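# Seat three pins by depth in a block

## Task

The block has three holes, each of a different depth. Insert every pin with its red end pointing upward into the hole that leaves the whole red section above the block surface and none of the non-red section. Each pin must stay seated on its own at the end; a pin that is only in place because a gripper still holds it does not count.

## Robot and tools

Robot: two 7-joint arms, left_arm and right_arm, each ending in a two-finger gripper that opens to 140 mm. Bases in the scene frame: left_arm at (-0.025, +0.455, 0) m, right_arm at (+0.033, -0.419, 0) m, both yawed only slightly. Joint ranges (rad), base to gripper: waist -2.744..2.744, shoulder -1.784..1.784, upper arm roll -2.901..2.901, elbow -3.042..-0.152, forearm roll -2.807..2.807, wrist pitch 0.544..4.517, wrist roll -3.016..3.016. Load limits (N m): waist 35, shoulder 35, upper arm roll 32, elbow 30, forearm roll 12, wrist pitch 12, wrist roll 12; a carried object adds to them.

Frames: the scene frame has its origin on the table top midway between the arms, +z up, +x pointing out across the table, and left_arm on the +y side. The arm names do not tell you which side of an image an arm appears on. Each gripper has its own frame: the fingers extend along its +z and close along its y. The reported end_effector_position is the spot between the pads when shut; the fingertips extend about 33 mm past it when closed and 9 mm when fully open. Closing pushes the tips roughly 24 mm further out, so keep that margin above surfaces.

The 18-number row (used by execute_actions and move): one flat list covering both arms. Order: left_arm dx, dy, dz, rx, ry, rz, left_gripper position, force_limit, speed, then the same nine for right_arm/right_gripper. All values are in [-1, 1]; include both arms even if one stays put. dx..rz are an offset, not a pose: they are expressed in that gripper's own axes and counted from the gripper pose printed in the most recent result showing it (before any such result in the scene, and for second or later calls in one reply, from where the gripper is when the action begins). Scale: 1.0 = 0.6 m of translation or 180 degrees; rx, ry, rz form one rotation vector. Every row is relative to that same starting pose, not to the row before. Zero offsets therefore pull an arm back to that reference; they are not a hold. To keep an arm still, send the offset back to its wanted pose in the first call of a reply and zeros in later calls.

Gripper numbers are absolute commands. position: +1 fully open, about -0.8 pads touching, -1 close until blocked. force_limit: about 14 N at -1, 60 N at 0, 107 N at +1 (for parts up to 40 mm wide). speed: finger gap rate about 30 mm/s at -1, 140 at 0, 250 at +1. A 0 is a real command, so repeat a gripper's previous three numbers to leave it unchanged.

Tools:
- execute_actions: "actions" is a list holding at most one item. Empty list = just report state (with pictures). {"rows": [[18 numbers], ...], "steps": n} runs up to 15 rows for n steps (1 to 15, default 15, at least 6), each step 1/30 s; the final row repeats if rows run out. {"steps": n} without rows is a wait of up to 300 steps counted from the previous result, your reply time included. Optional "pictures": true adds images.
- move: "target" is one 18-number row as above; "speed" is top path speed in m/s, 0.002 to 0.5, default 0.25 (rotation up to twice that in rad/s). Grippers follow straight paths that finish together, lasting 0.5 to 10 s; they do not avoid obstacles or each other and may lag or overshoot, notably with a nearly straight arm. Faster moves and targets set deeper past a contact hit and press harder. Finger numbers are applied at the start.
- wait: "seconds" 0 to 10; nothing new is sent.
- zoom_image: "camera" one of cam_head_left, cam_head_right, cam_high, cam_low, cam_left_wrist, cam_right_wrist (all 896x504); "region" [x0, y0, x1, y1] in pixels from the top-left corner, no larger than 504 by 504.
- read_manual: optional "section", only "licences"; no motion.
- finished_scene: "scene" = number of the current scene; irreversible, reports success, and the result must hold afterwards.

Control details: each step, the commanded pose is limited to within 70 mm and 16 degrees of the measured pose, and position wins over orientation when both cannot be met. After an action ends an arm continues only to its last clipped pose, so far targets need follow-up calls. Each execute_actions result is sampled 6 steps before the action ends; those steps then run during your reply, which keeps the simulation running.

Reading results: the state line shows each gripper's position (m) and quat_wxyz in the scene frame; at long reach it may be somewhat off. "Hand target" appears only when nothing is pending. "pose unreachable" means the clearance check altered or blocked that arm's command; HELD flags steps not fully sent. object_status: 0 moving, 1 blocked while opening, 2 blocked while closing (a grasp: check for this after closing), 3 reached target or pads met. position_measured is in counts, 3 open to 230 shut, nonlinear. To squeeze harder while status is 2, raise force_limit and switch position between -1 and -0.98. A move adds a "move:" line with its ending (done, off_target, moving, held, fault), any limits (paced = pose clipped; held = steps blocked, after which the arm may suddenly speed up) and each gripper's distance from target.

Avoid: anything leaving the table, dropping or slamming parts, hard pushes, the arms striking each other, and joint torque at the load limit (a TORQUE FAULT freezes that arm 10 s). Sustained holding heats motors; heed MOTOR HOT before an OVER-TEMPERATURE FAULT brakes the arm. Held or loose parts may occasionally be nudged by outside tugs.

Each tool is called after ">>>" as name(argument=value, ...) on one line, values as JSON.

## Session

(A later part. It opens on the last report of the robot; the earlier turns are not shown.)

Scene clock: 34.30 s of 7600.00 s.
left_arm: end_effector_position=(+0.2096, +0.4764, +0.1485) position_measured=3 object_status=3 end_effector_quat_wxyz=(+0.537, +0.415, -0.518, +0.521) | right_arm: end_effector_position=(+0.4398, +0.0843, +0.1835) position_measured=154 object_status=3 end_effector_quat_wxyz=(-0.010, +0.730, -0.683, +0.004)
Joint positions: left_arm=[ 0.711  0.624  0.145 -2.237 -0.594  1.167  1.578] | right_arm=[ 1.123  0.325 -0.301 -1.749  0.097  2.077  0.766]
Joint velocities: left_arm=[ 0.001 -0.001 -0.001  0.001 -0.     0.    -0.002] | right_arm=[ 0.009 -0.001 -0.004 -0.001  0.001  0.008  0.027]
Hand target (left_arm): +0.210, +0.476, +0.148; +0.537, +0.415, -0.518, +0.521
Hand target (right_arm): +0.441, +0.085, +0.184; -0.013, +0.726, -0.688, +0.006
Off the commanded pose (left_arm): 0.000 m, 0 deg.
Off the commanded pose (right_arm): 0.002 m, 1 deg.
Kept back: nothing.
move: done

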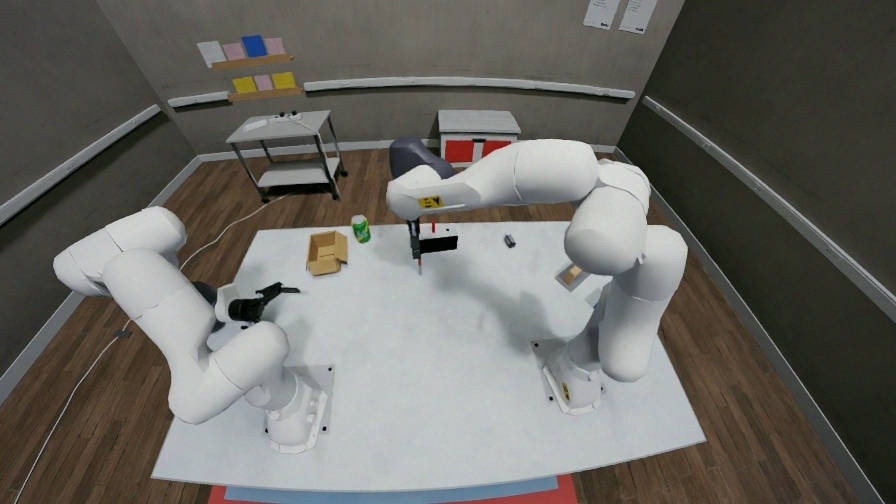

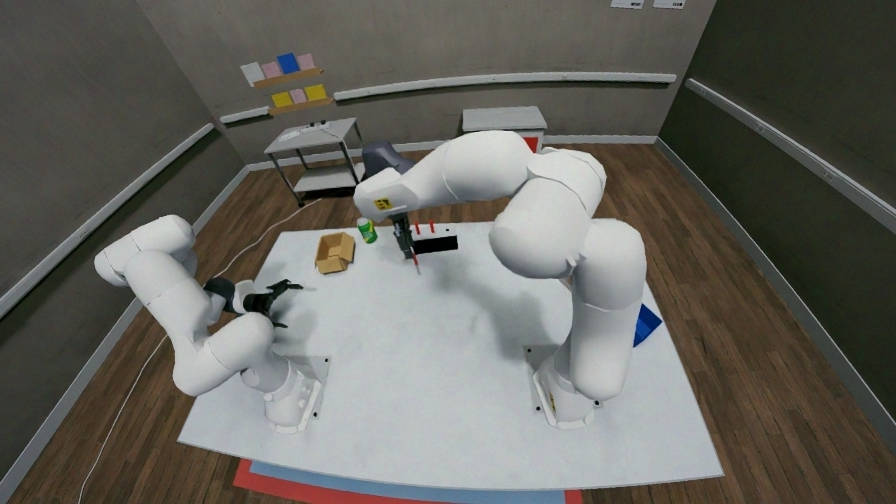

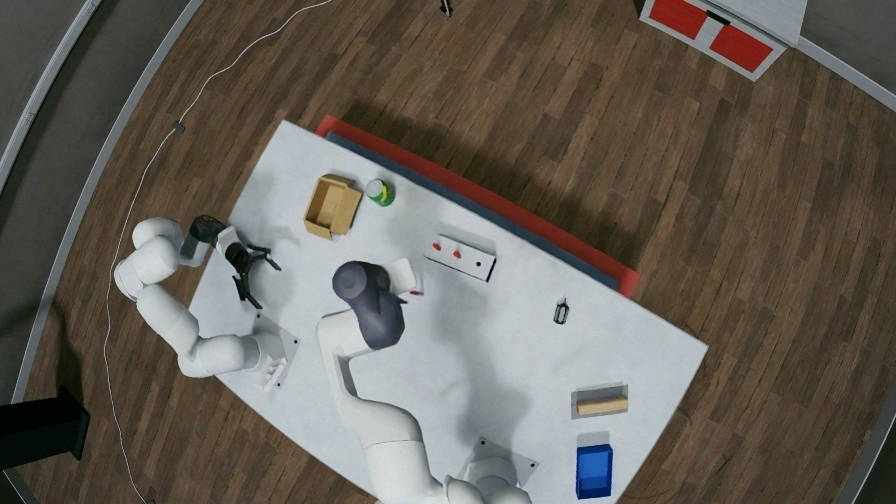

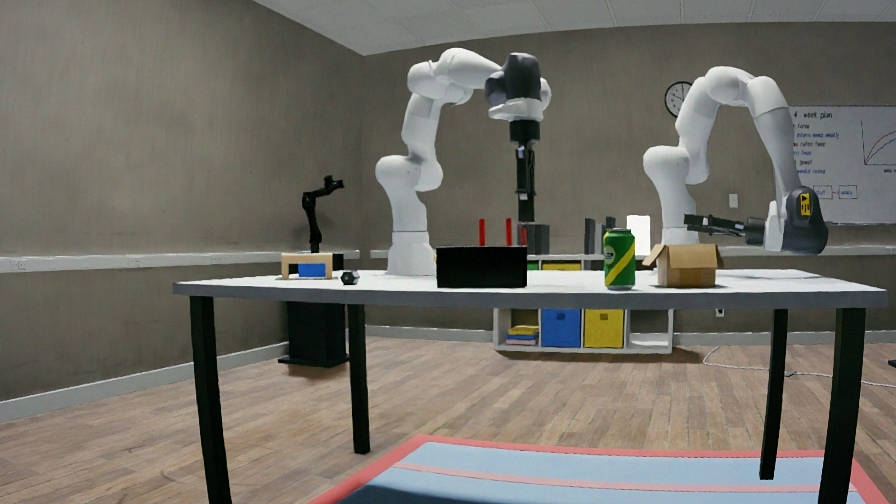

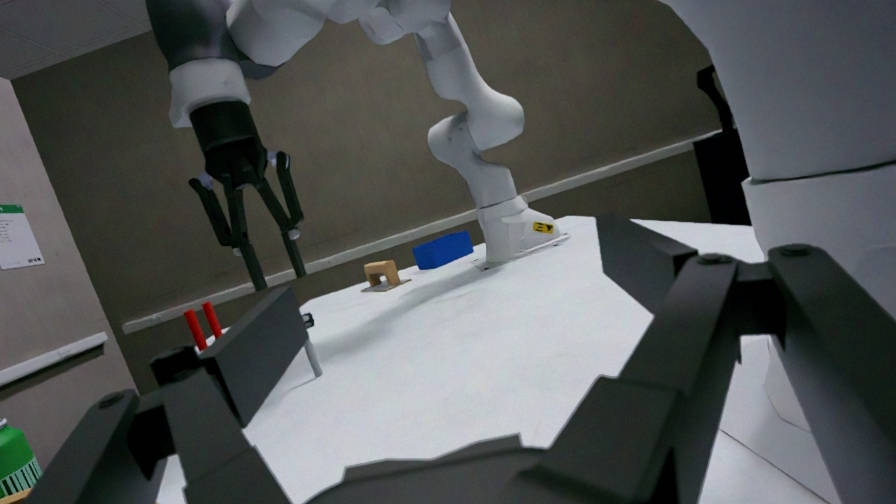

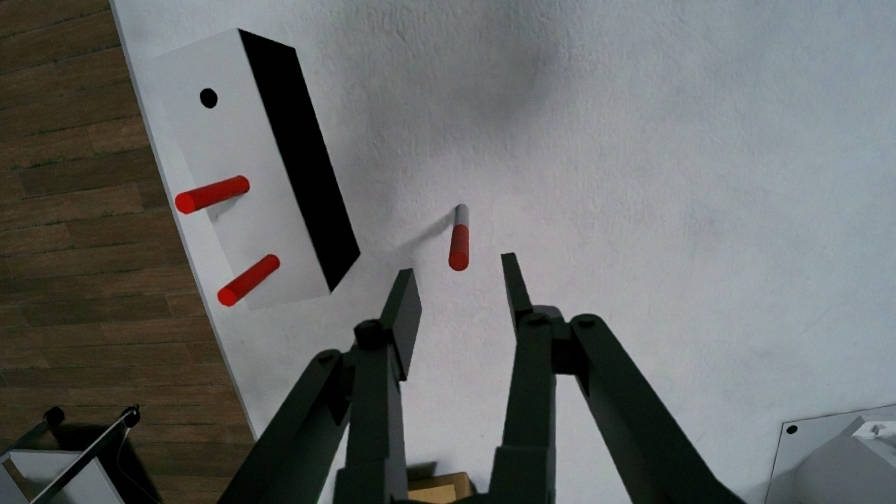

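>>> move(target=[0,0,0,0,0,0,1,0,0,0.002,-0.002,0.082,0.001,0.001,0,-0.2,0,0], speed=0.1)

>>> execute_actions(actions=[{"rows":[[0,0,0,0,0,0,1,0,0,0,0,0,0,0,0,-1,0,-0.4]],"steps":15}])

>>> move(target=[0,0,0,0,0,0,1,0,0,0.1,-0.05,-0.172,0,0,0,-1,0,0], speed=0.2)

Scene clock: 35.70 s of 7600.00 s.
left_arm: end_effector_position=(+0.2096, +0.4764, +0.1485) position_measured=3 object_status=3 end_effector_quat_wxyz=(+0.537, +0.415, -0.518, +0.521) | right_arm: end_effector_position=(+0.4411, +0.0817, +0.1339) position_measured=154 object_status=3 end_effector_quat_wxyz=(-0.007, +0.729, -0.685, +0.008)
Joint positions: left_arm=[ 0.711  0.624  0.145 -2.237 -0.594  1.167  1.578] | right_arm=[ 1.119  0.379 -0.296 -1.802  0.11   2.177  0.762]
Joint velocities: left_arm=[ 0.001 -0.001 -0.001 -0.001 -0.001 -0.     0.001] | right_arm=[-0.     0.    -0.001  0.     0.001  0.011 -0.005]
Hand target (left_arm): +0.210, +0.476, +0.148; +0.537, +0.415, -0.518, +0.521
Hand target (right_arm): +0.442, +0.083, +0.134; -0.010, +0.730, -0.683, +0.006
Off the commanded pose (left_arm): 0.000 m, 0 deg.
Off the commanded pose (right_arm): 0.002 m, 0 deg.
Kept back: nothing.
move: done

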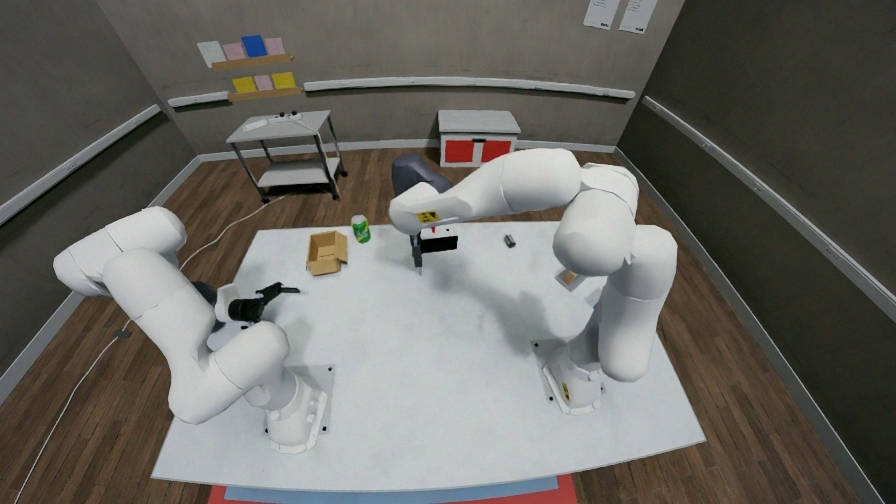

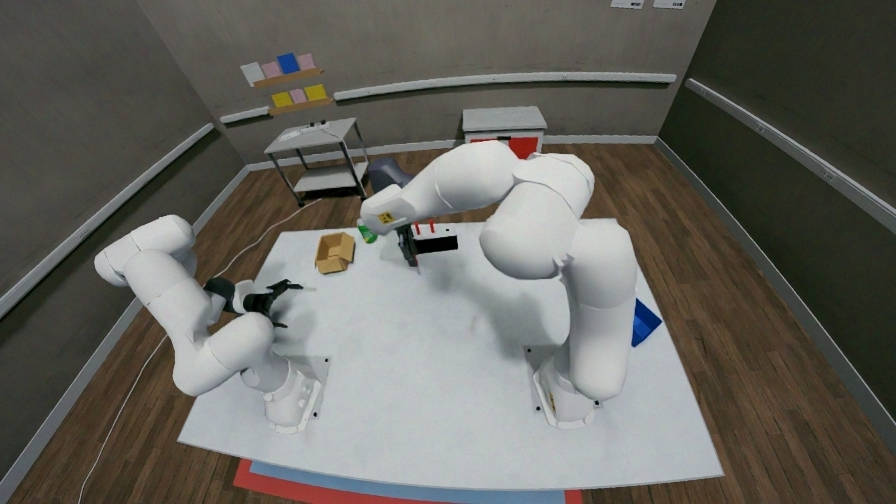

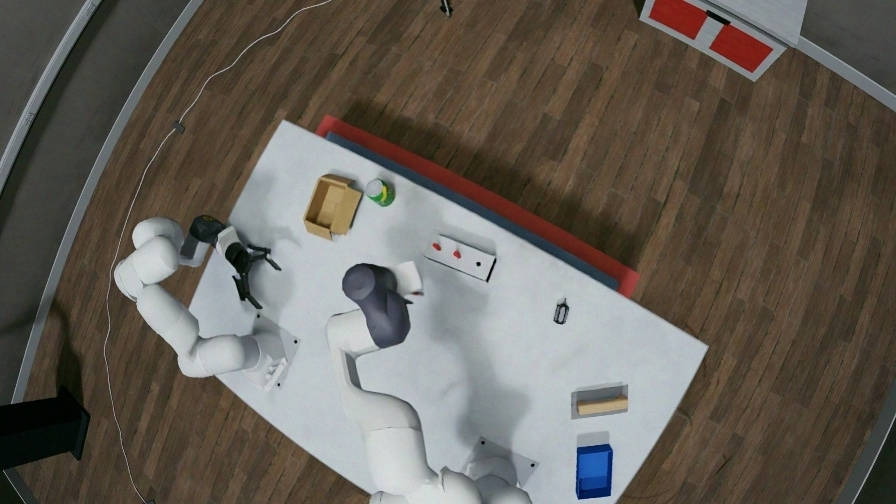

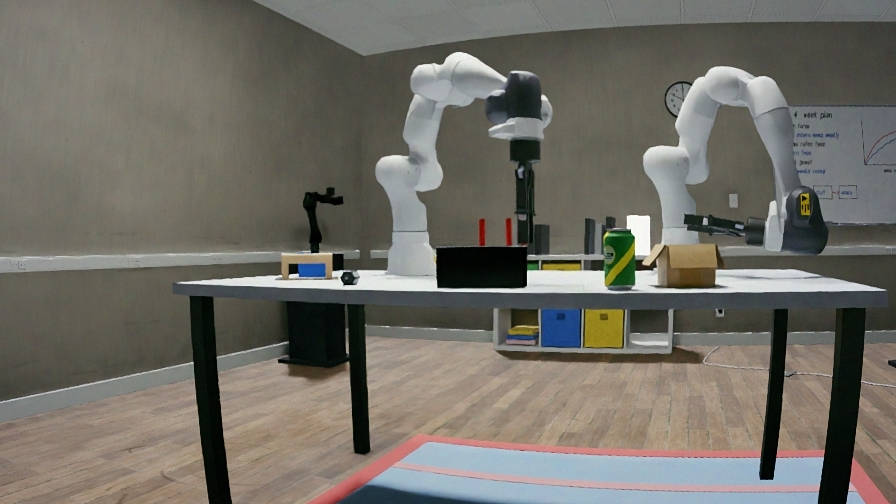

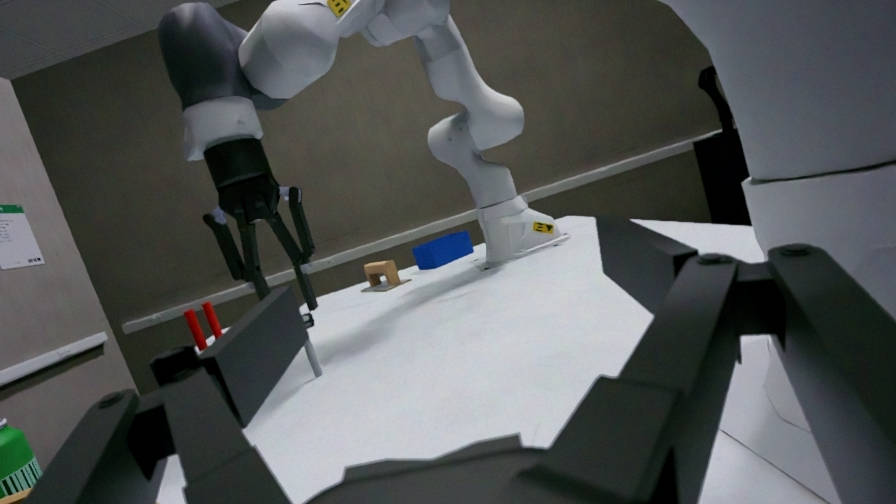

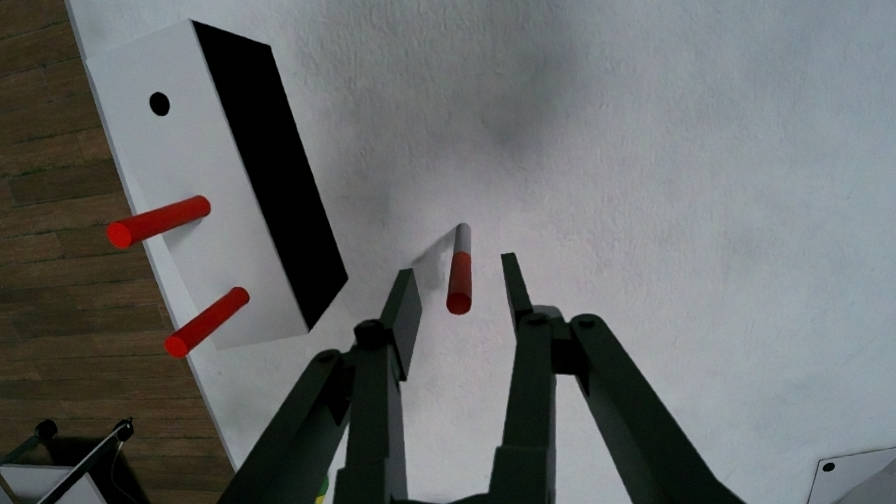

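Scene clock: 36.00 s of 7600.00 s.
left_arm: end_effector_position=(+0.2096, +0.4764, +0.1485) position_measured=3 object_status=3 end_effector_quat_wxyz=(+0.537, +0.415, -0.518, +0.521) | right_arm: end_effector_position=(+0.4411, +0.0817, +0.1339) position_measured=195 object_status=0 end_effector_quat_wxyz=(-0.007, +0.729, -0.685, +0.008)
Joint positions: left_arm=[ 0.711  0.624  0.145 -2.237 -0.594  1.167  1.578] | right_arm=[ 1.119  0.379 -0.296 -1.802  0.11   2.177  0.762]
Joint velocities: left_arm=[-0.001  0.001 -0.     0.001 -0.    -0.     0.002] | right_arm=[ 0.001  0.001 -0.002 -0.002  0.001  0.     0.001]
Steps of this call (steps 1 to 9: the first 9 steps of this action). Readings (end_effector_position | what the end effector reports):
1: left_arm (+0.2096, +0.4764, +0.1485) | right_arm (+0.4411, +0.0817, +0.1339) | left_arm position_measured=3 object_status=3 | right_arm position_measured=154 object_status=0
2: left_arm (+0.2096, +0.4764, +0.1485) | right_arm (+0.4411, +0.0817, +0.1339) | left_arm position_measured=3 object_status=3 | right_arm position_measured=158 object_status=0
4: left_arm (+0.2096, +0.4764, +0.1485) | right_arm (+0.4411, +0.0817, +0.1339) | left_arm position_measured=3 object_status=3 | right_arm position_measured=168 object_status=0
8: left_arm (+0.2096, +0.4764, +0.1485) | right_arm (+0.4411, +0.0817, +0.1339) | left_arm position_measured=3 object_status=3 | right_arm position_measured=189 object_status=0
9: the state above

Scene clock: 37.60 s of 7600.00 s.
left_arm: end_effector_position=(+0.2096, +0.4764, +0.1485) position_measured=3 object_status=3 end_effector_quat_wxyz=(+0.537, +0.415, -0.518, +0.521) | right_arm: end_effector_position=(+0.4746, +0.0252, +0.2385) position_measured=216 object_status=2 end_effector_quat_wxyz=(-0.009, +0.724, -0.690, +0.008)
Joint positions: left_arm=[ 0.711  0.624  0.145 -2.237 -0.594  1.167  1.578] | right_arm=[ 1.07   0.219 -0.345 -1.754  0.063  1.979  0.701]
Joint velocities: left_arm=[-0.    -0.001 -0.     0.    -0.001  0.001  0.   ] | right_arm=[ 0.002  0.001 -0.001  0.001  0.    -0.011 -0.016]
Hand target (left_arm): +0.210, +0.476, +0.148; +0.537, +0.415, -0.518, +0.521
Hand target (right_arm): +0.474, +0.024, +0.239; -0.007, +0.728, -0.685, +0.010
Off your previous action's commanded pose (left_arm): 0.000 m, 0 deg at its last step (step 6 of this call).
Off your previous action's commanded pose (right_arm): 0.000 m, 0 deg at its last step (step 6 of this call).
Off the commanded pose (left_arm): 0.000 m, 0 deg.
Off the commanded pose (right_arm): 0.003 m, 1 deg.
Kept back: nothing.
move: done

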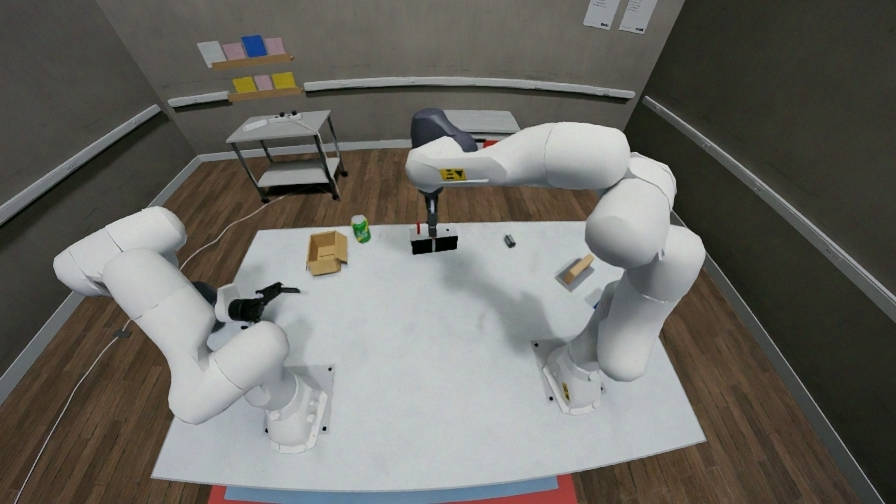

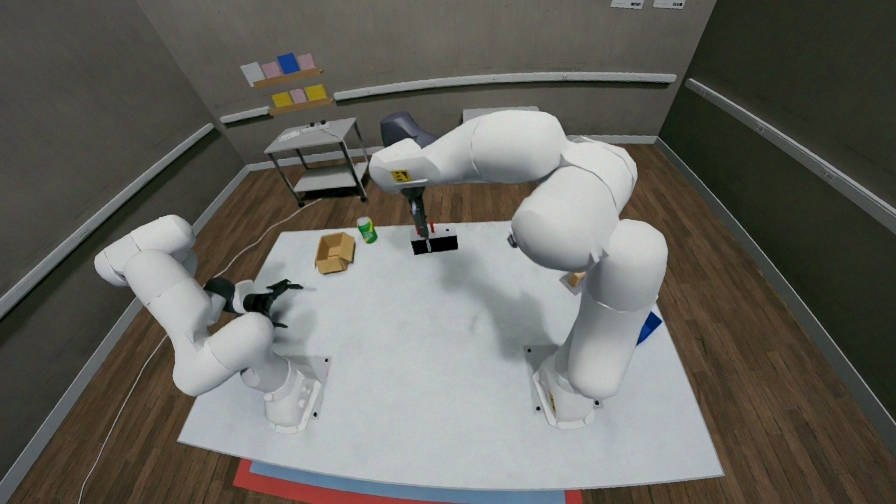

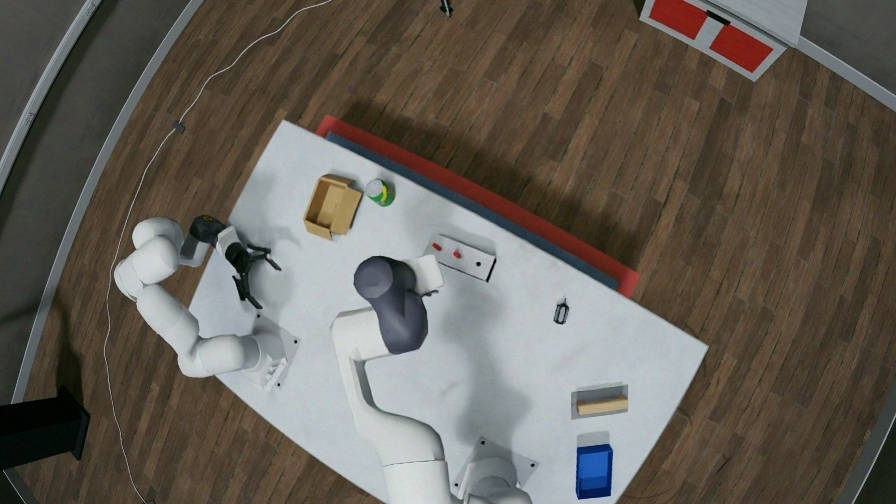

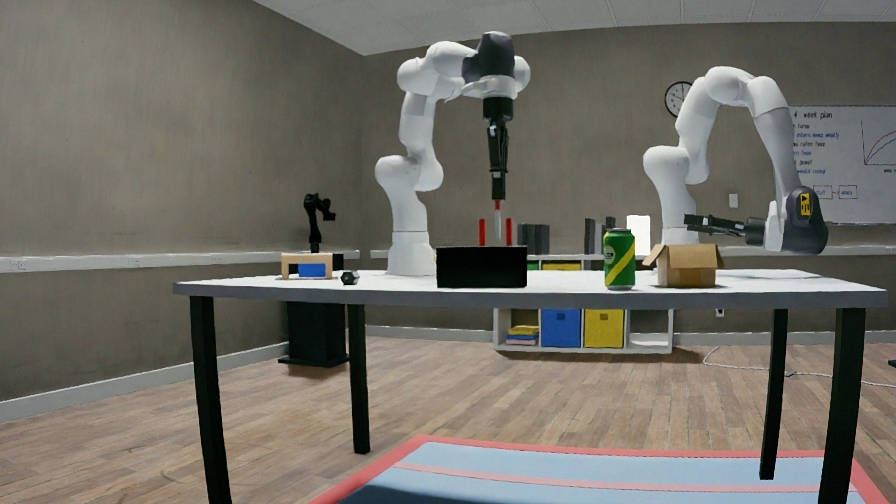

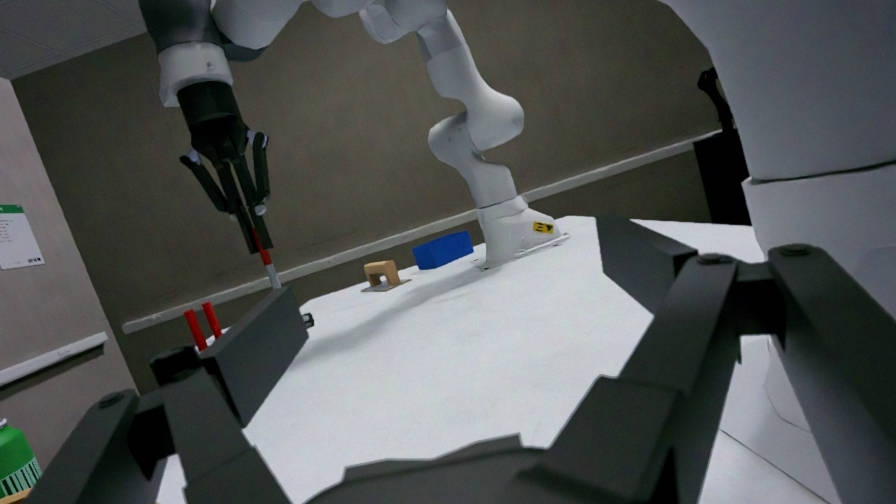

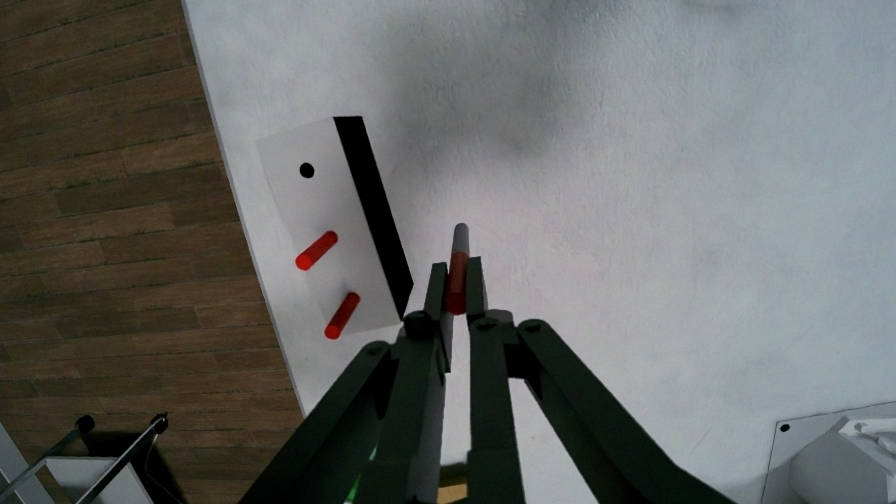

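>>> execute_actions(actions=[])

>>> move(target=[0,0,0,0,0,0,1,0,0,0.113,-0.1995,0.014,-0.002,0,0,-1,0,0], speed=0.15)

>>> zoom_image(camera="cam_right_wrist", region=[410,200,510,260])

Scene clock: 38.10 s of 7600.00 s.
left_arm: end_effector_position=(+0.2096, +0.4764, +0.1485) position_measured=3 object_status=3 end_effector_quat_wxyz=(+0.537, +0.415, -0.518, +0.521) | right_arm: end_effector_position=(+0.4742, +0.0248, +0.2383) position_measured=216 object_status=2 end_effector_quat_wxyz=(-0.008, +0.725, -0.688, +0.008)
Joint positions: left_arm=[ 0.711  0.624  0.145 -2.237 -0.594  1.167  1.578] | right_arm=[ 1.07   0.219 -0.345 -1.754  0.063  1.977  0.698]
Joint velocities: left_arm=[-0.001 -0.001  0.001  0.001 -0.002 -0.     0.   ] | right_arm=[ 0.001  0.     0.001  0.    -0.     0.    -0.002]
Hand target (left_arm): +0.210, +0.476, +0.148; +0.537, +0.415, -0.518, +0.521
Hand target (right_arm): +0.474, +0.024, +0.239; -0.007, +0.728, -0.685, +0.010
Off the commanded pose (left_arm): 0.000 m, 0 deg.
Off the commanded pose (right_arm): 0.002 m, 1 deg.
Kept back: nothing.
Steps of this call (steps 1 to 15: nothing new was sent). Readings (end_effector_position | what the end effector reports):
1: left_arm (+0.2096, +0.4764, +0.1485) | right_arm (+0.4745, +0.0251, +0.2385) | left_arm position_measured=3 object_status=3 | right_arm position_measured=216 object_status=2
2: left_arm (+0.2096, +0.4764, +0.1485) | right_arm (+0.4744, +0.0250, +0.2384) | left_arm position_measured=3 object_status=3 | right_arm position_measured=216 object_status=2
4: left_arm (+0.2096, +0.4764, +0.1485) | right_arm (+0.4743, +0.0249, +0.2384) | left_arm position_measured=3 object_status=3 | right_arm position_measured=216 object_status=2
8: left_arm (+0.2096, +0.4764, +0.1485) | right_arm (+0.4742, +0.0248, +0.2383) | left_arm position_measured=3 object_status=3 | right_arm position_measured=216 object_status=2
15: the state above

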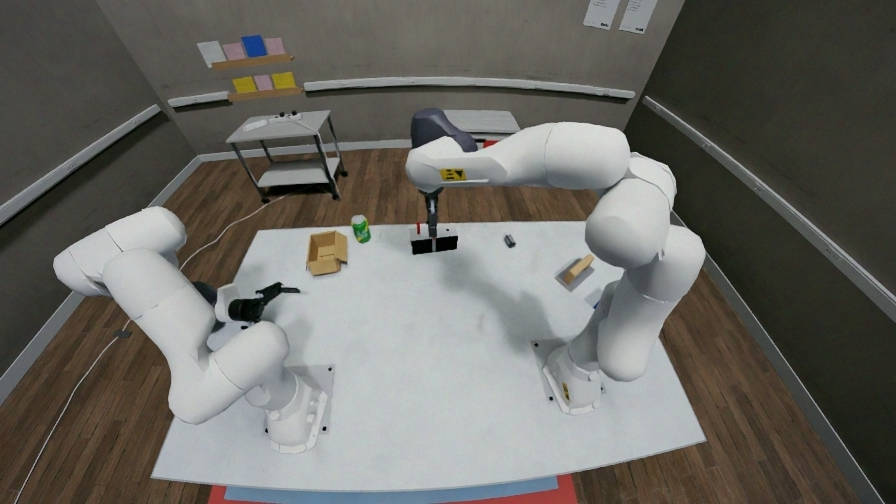

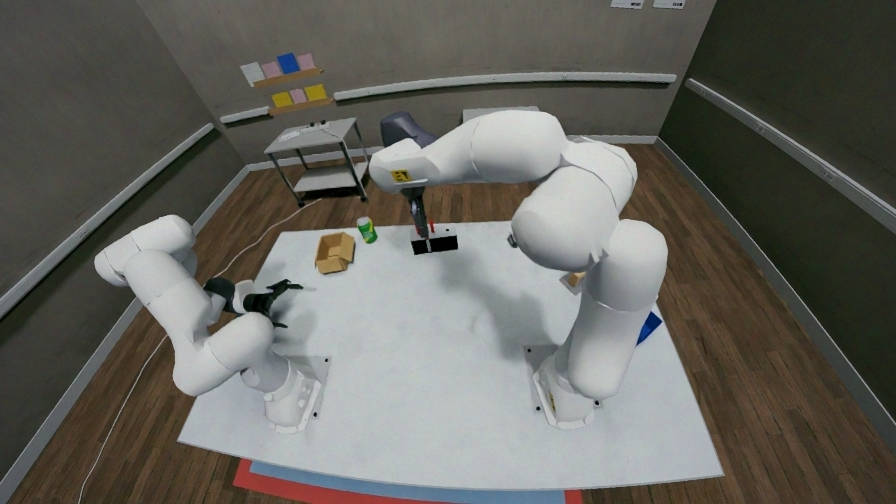

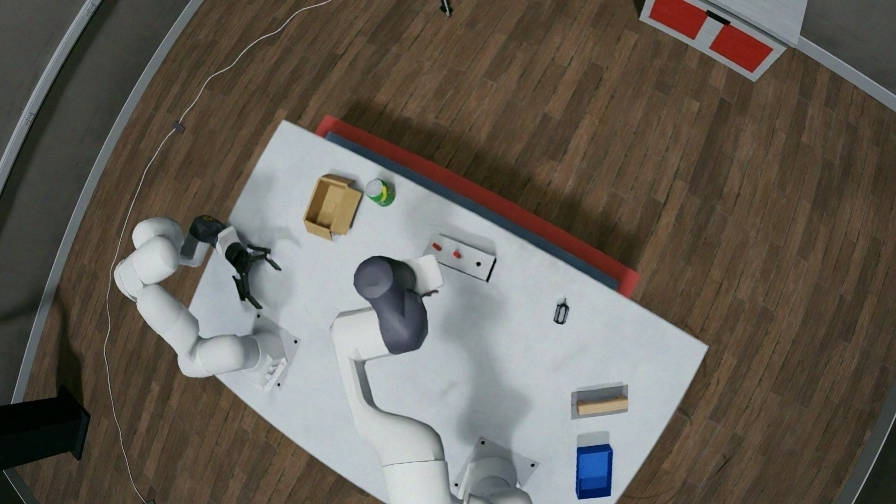

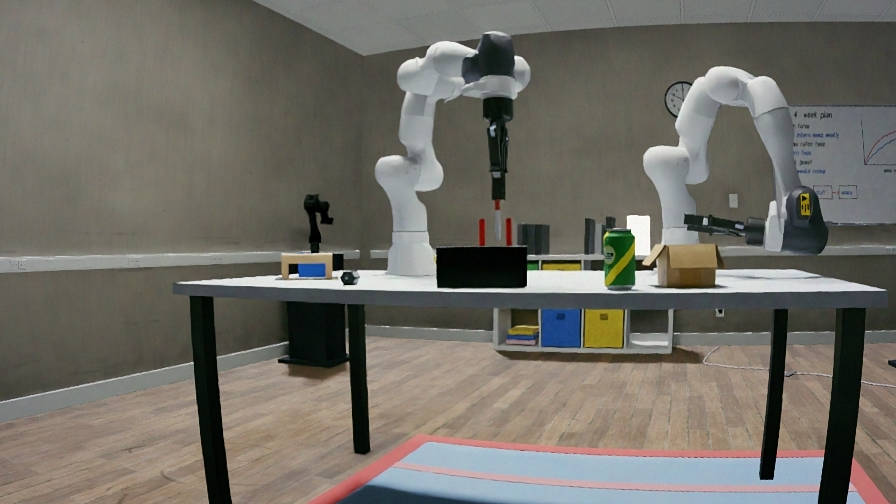

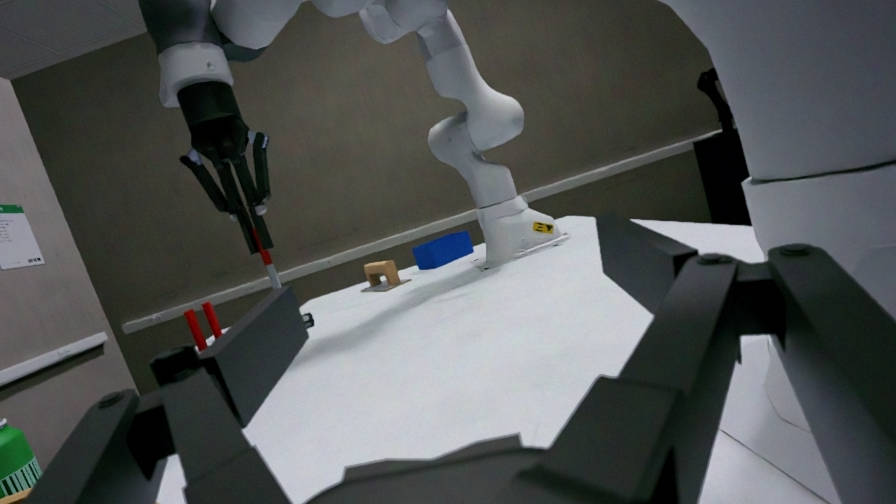

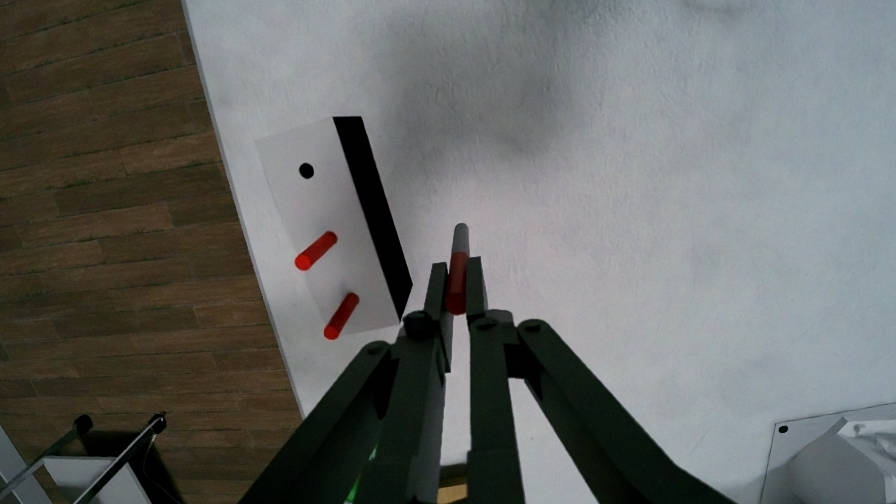

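Scene clock: 39.70 s of 7600.00 s.
left_arm: end_effector_position=(+0.2096, +0.4764, +0.1485) position_measured=3 object_status=3 end_effector_quat_wxyz=(+0.537, +0.415, -0.518, +0.521) | right_arm: end_effector_position=(+0.5987, -0.0377, +0.2306) position_measured=216 object_status=2 end_effector_quat_wxyz=(-0.006, +0.721, -0.693, +0.010)
Joint positions: left_arm=[ 0.711  0.624  0.145 -2.237 -0.594  1.167  1.578] | right_arm=[ 0.836  0.417 -0.342 -1.497  0.128  1.907  0.482]
Joint velocities: left_arm=[-0.001 -0.    -0.001 -0.     0.001 -0.001  0.   ] | right_arm=[-0.009  0.001  0.006  0.001 -0.    -0.006 -0.025]
Hand target (left_arm): +0.210, +0.476, +0.148; +0.537, +0.415, -0.518, +0.521
Hand target (right_arm): +0.598, -0.038, +0.231; -0.006, +0.725, -0.688, +0.008
Off the commanded pose (left_arm): 0.000 m, 0 deg.
Off the commanded pose (right_arm): 0.003 m, 1 deg.
Kept back: nothing.
move: done

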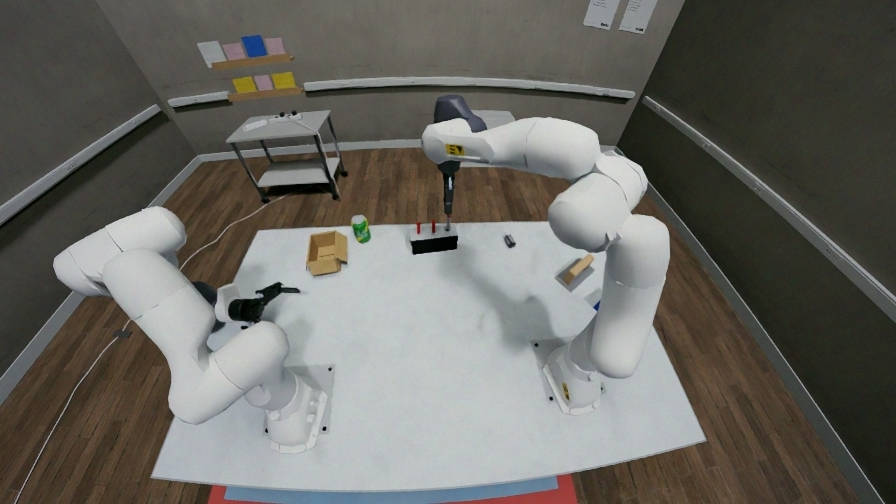

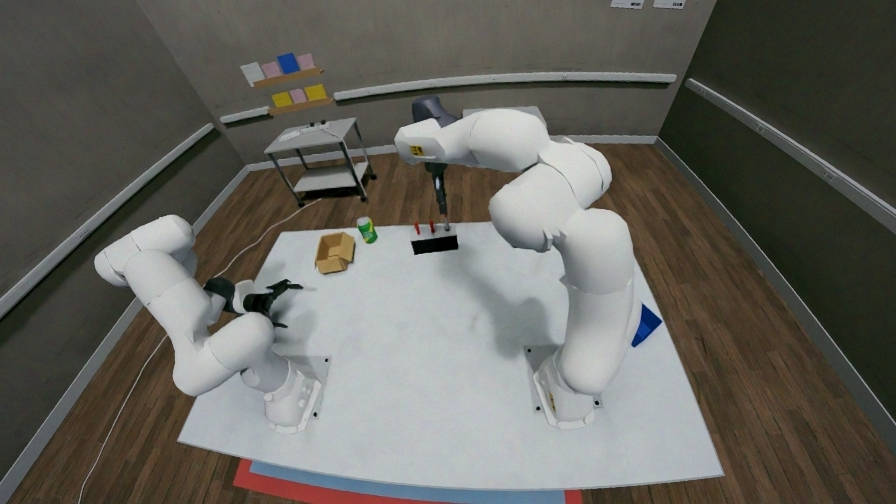

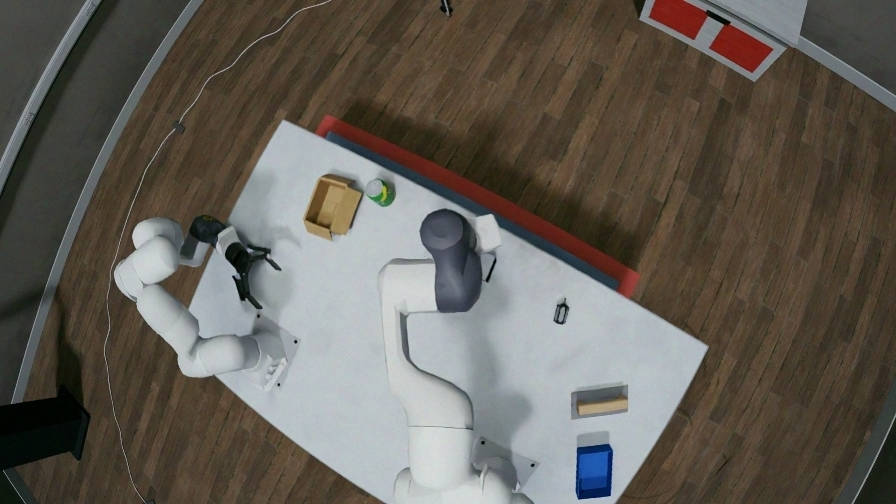

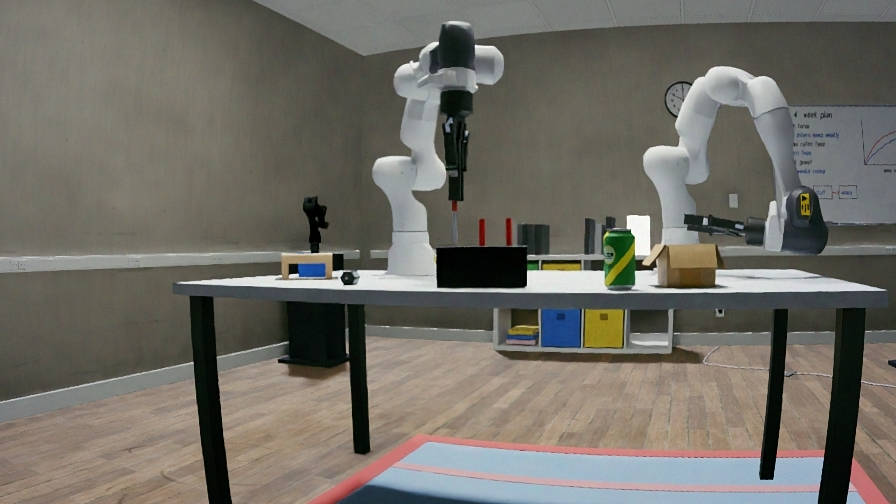

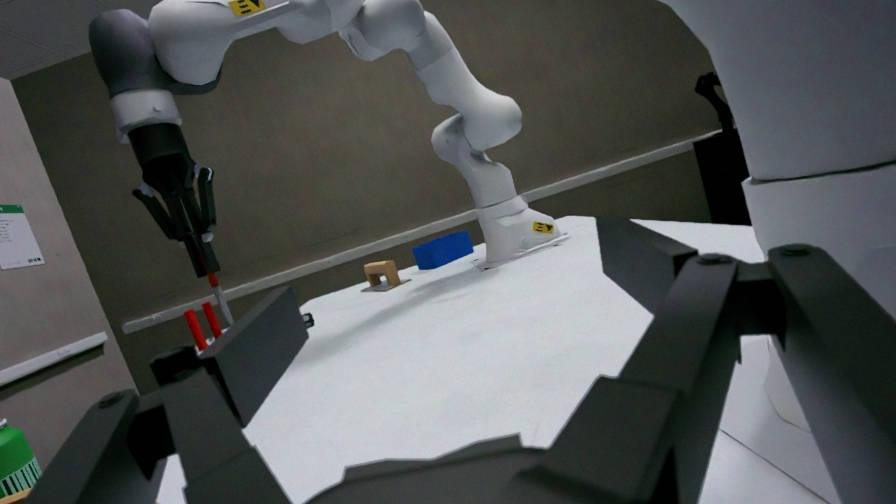

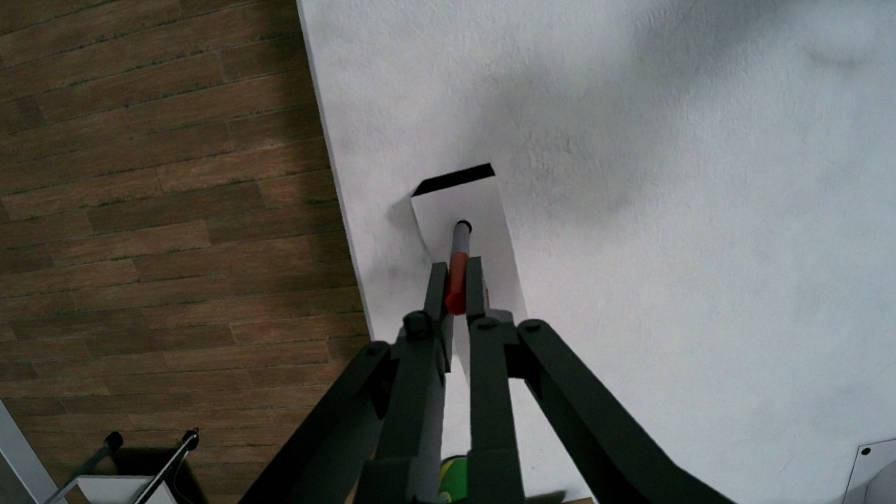

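Region (410, 200, 510, 260) of cam_right_wrist's 896x504 image, scaled by 5.040, with more detail than that image has; it fills the top 302 rows of this view, and the rest is white.

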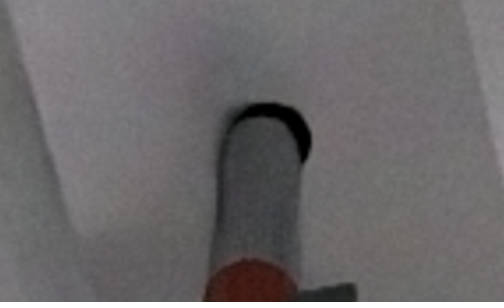

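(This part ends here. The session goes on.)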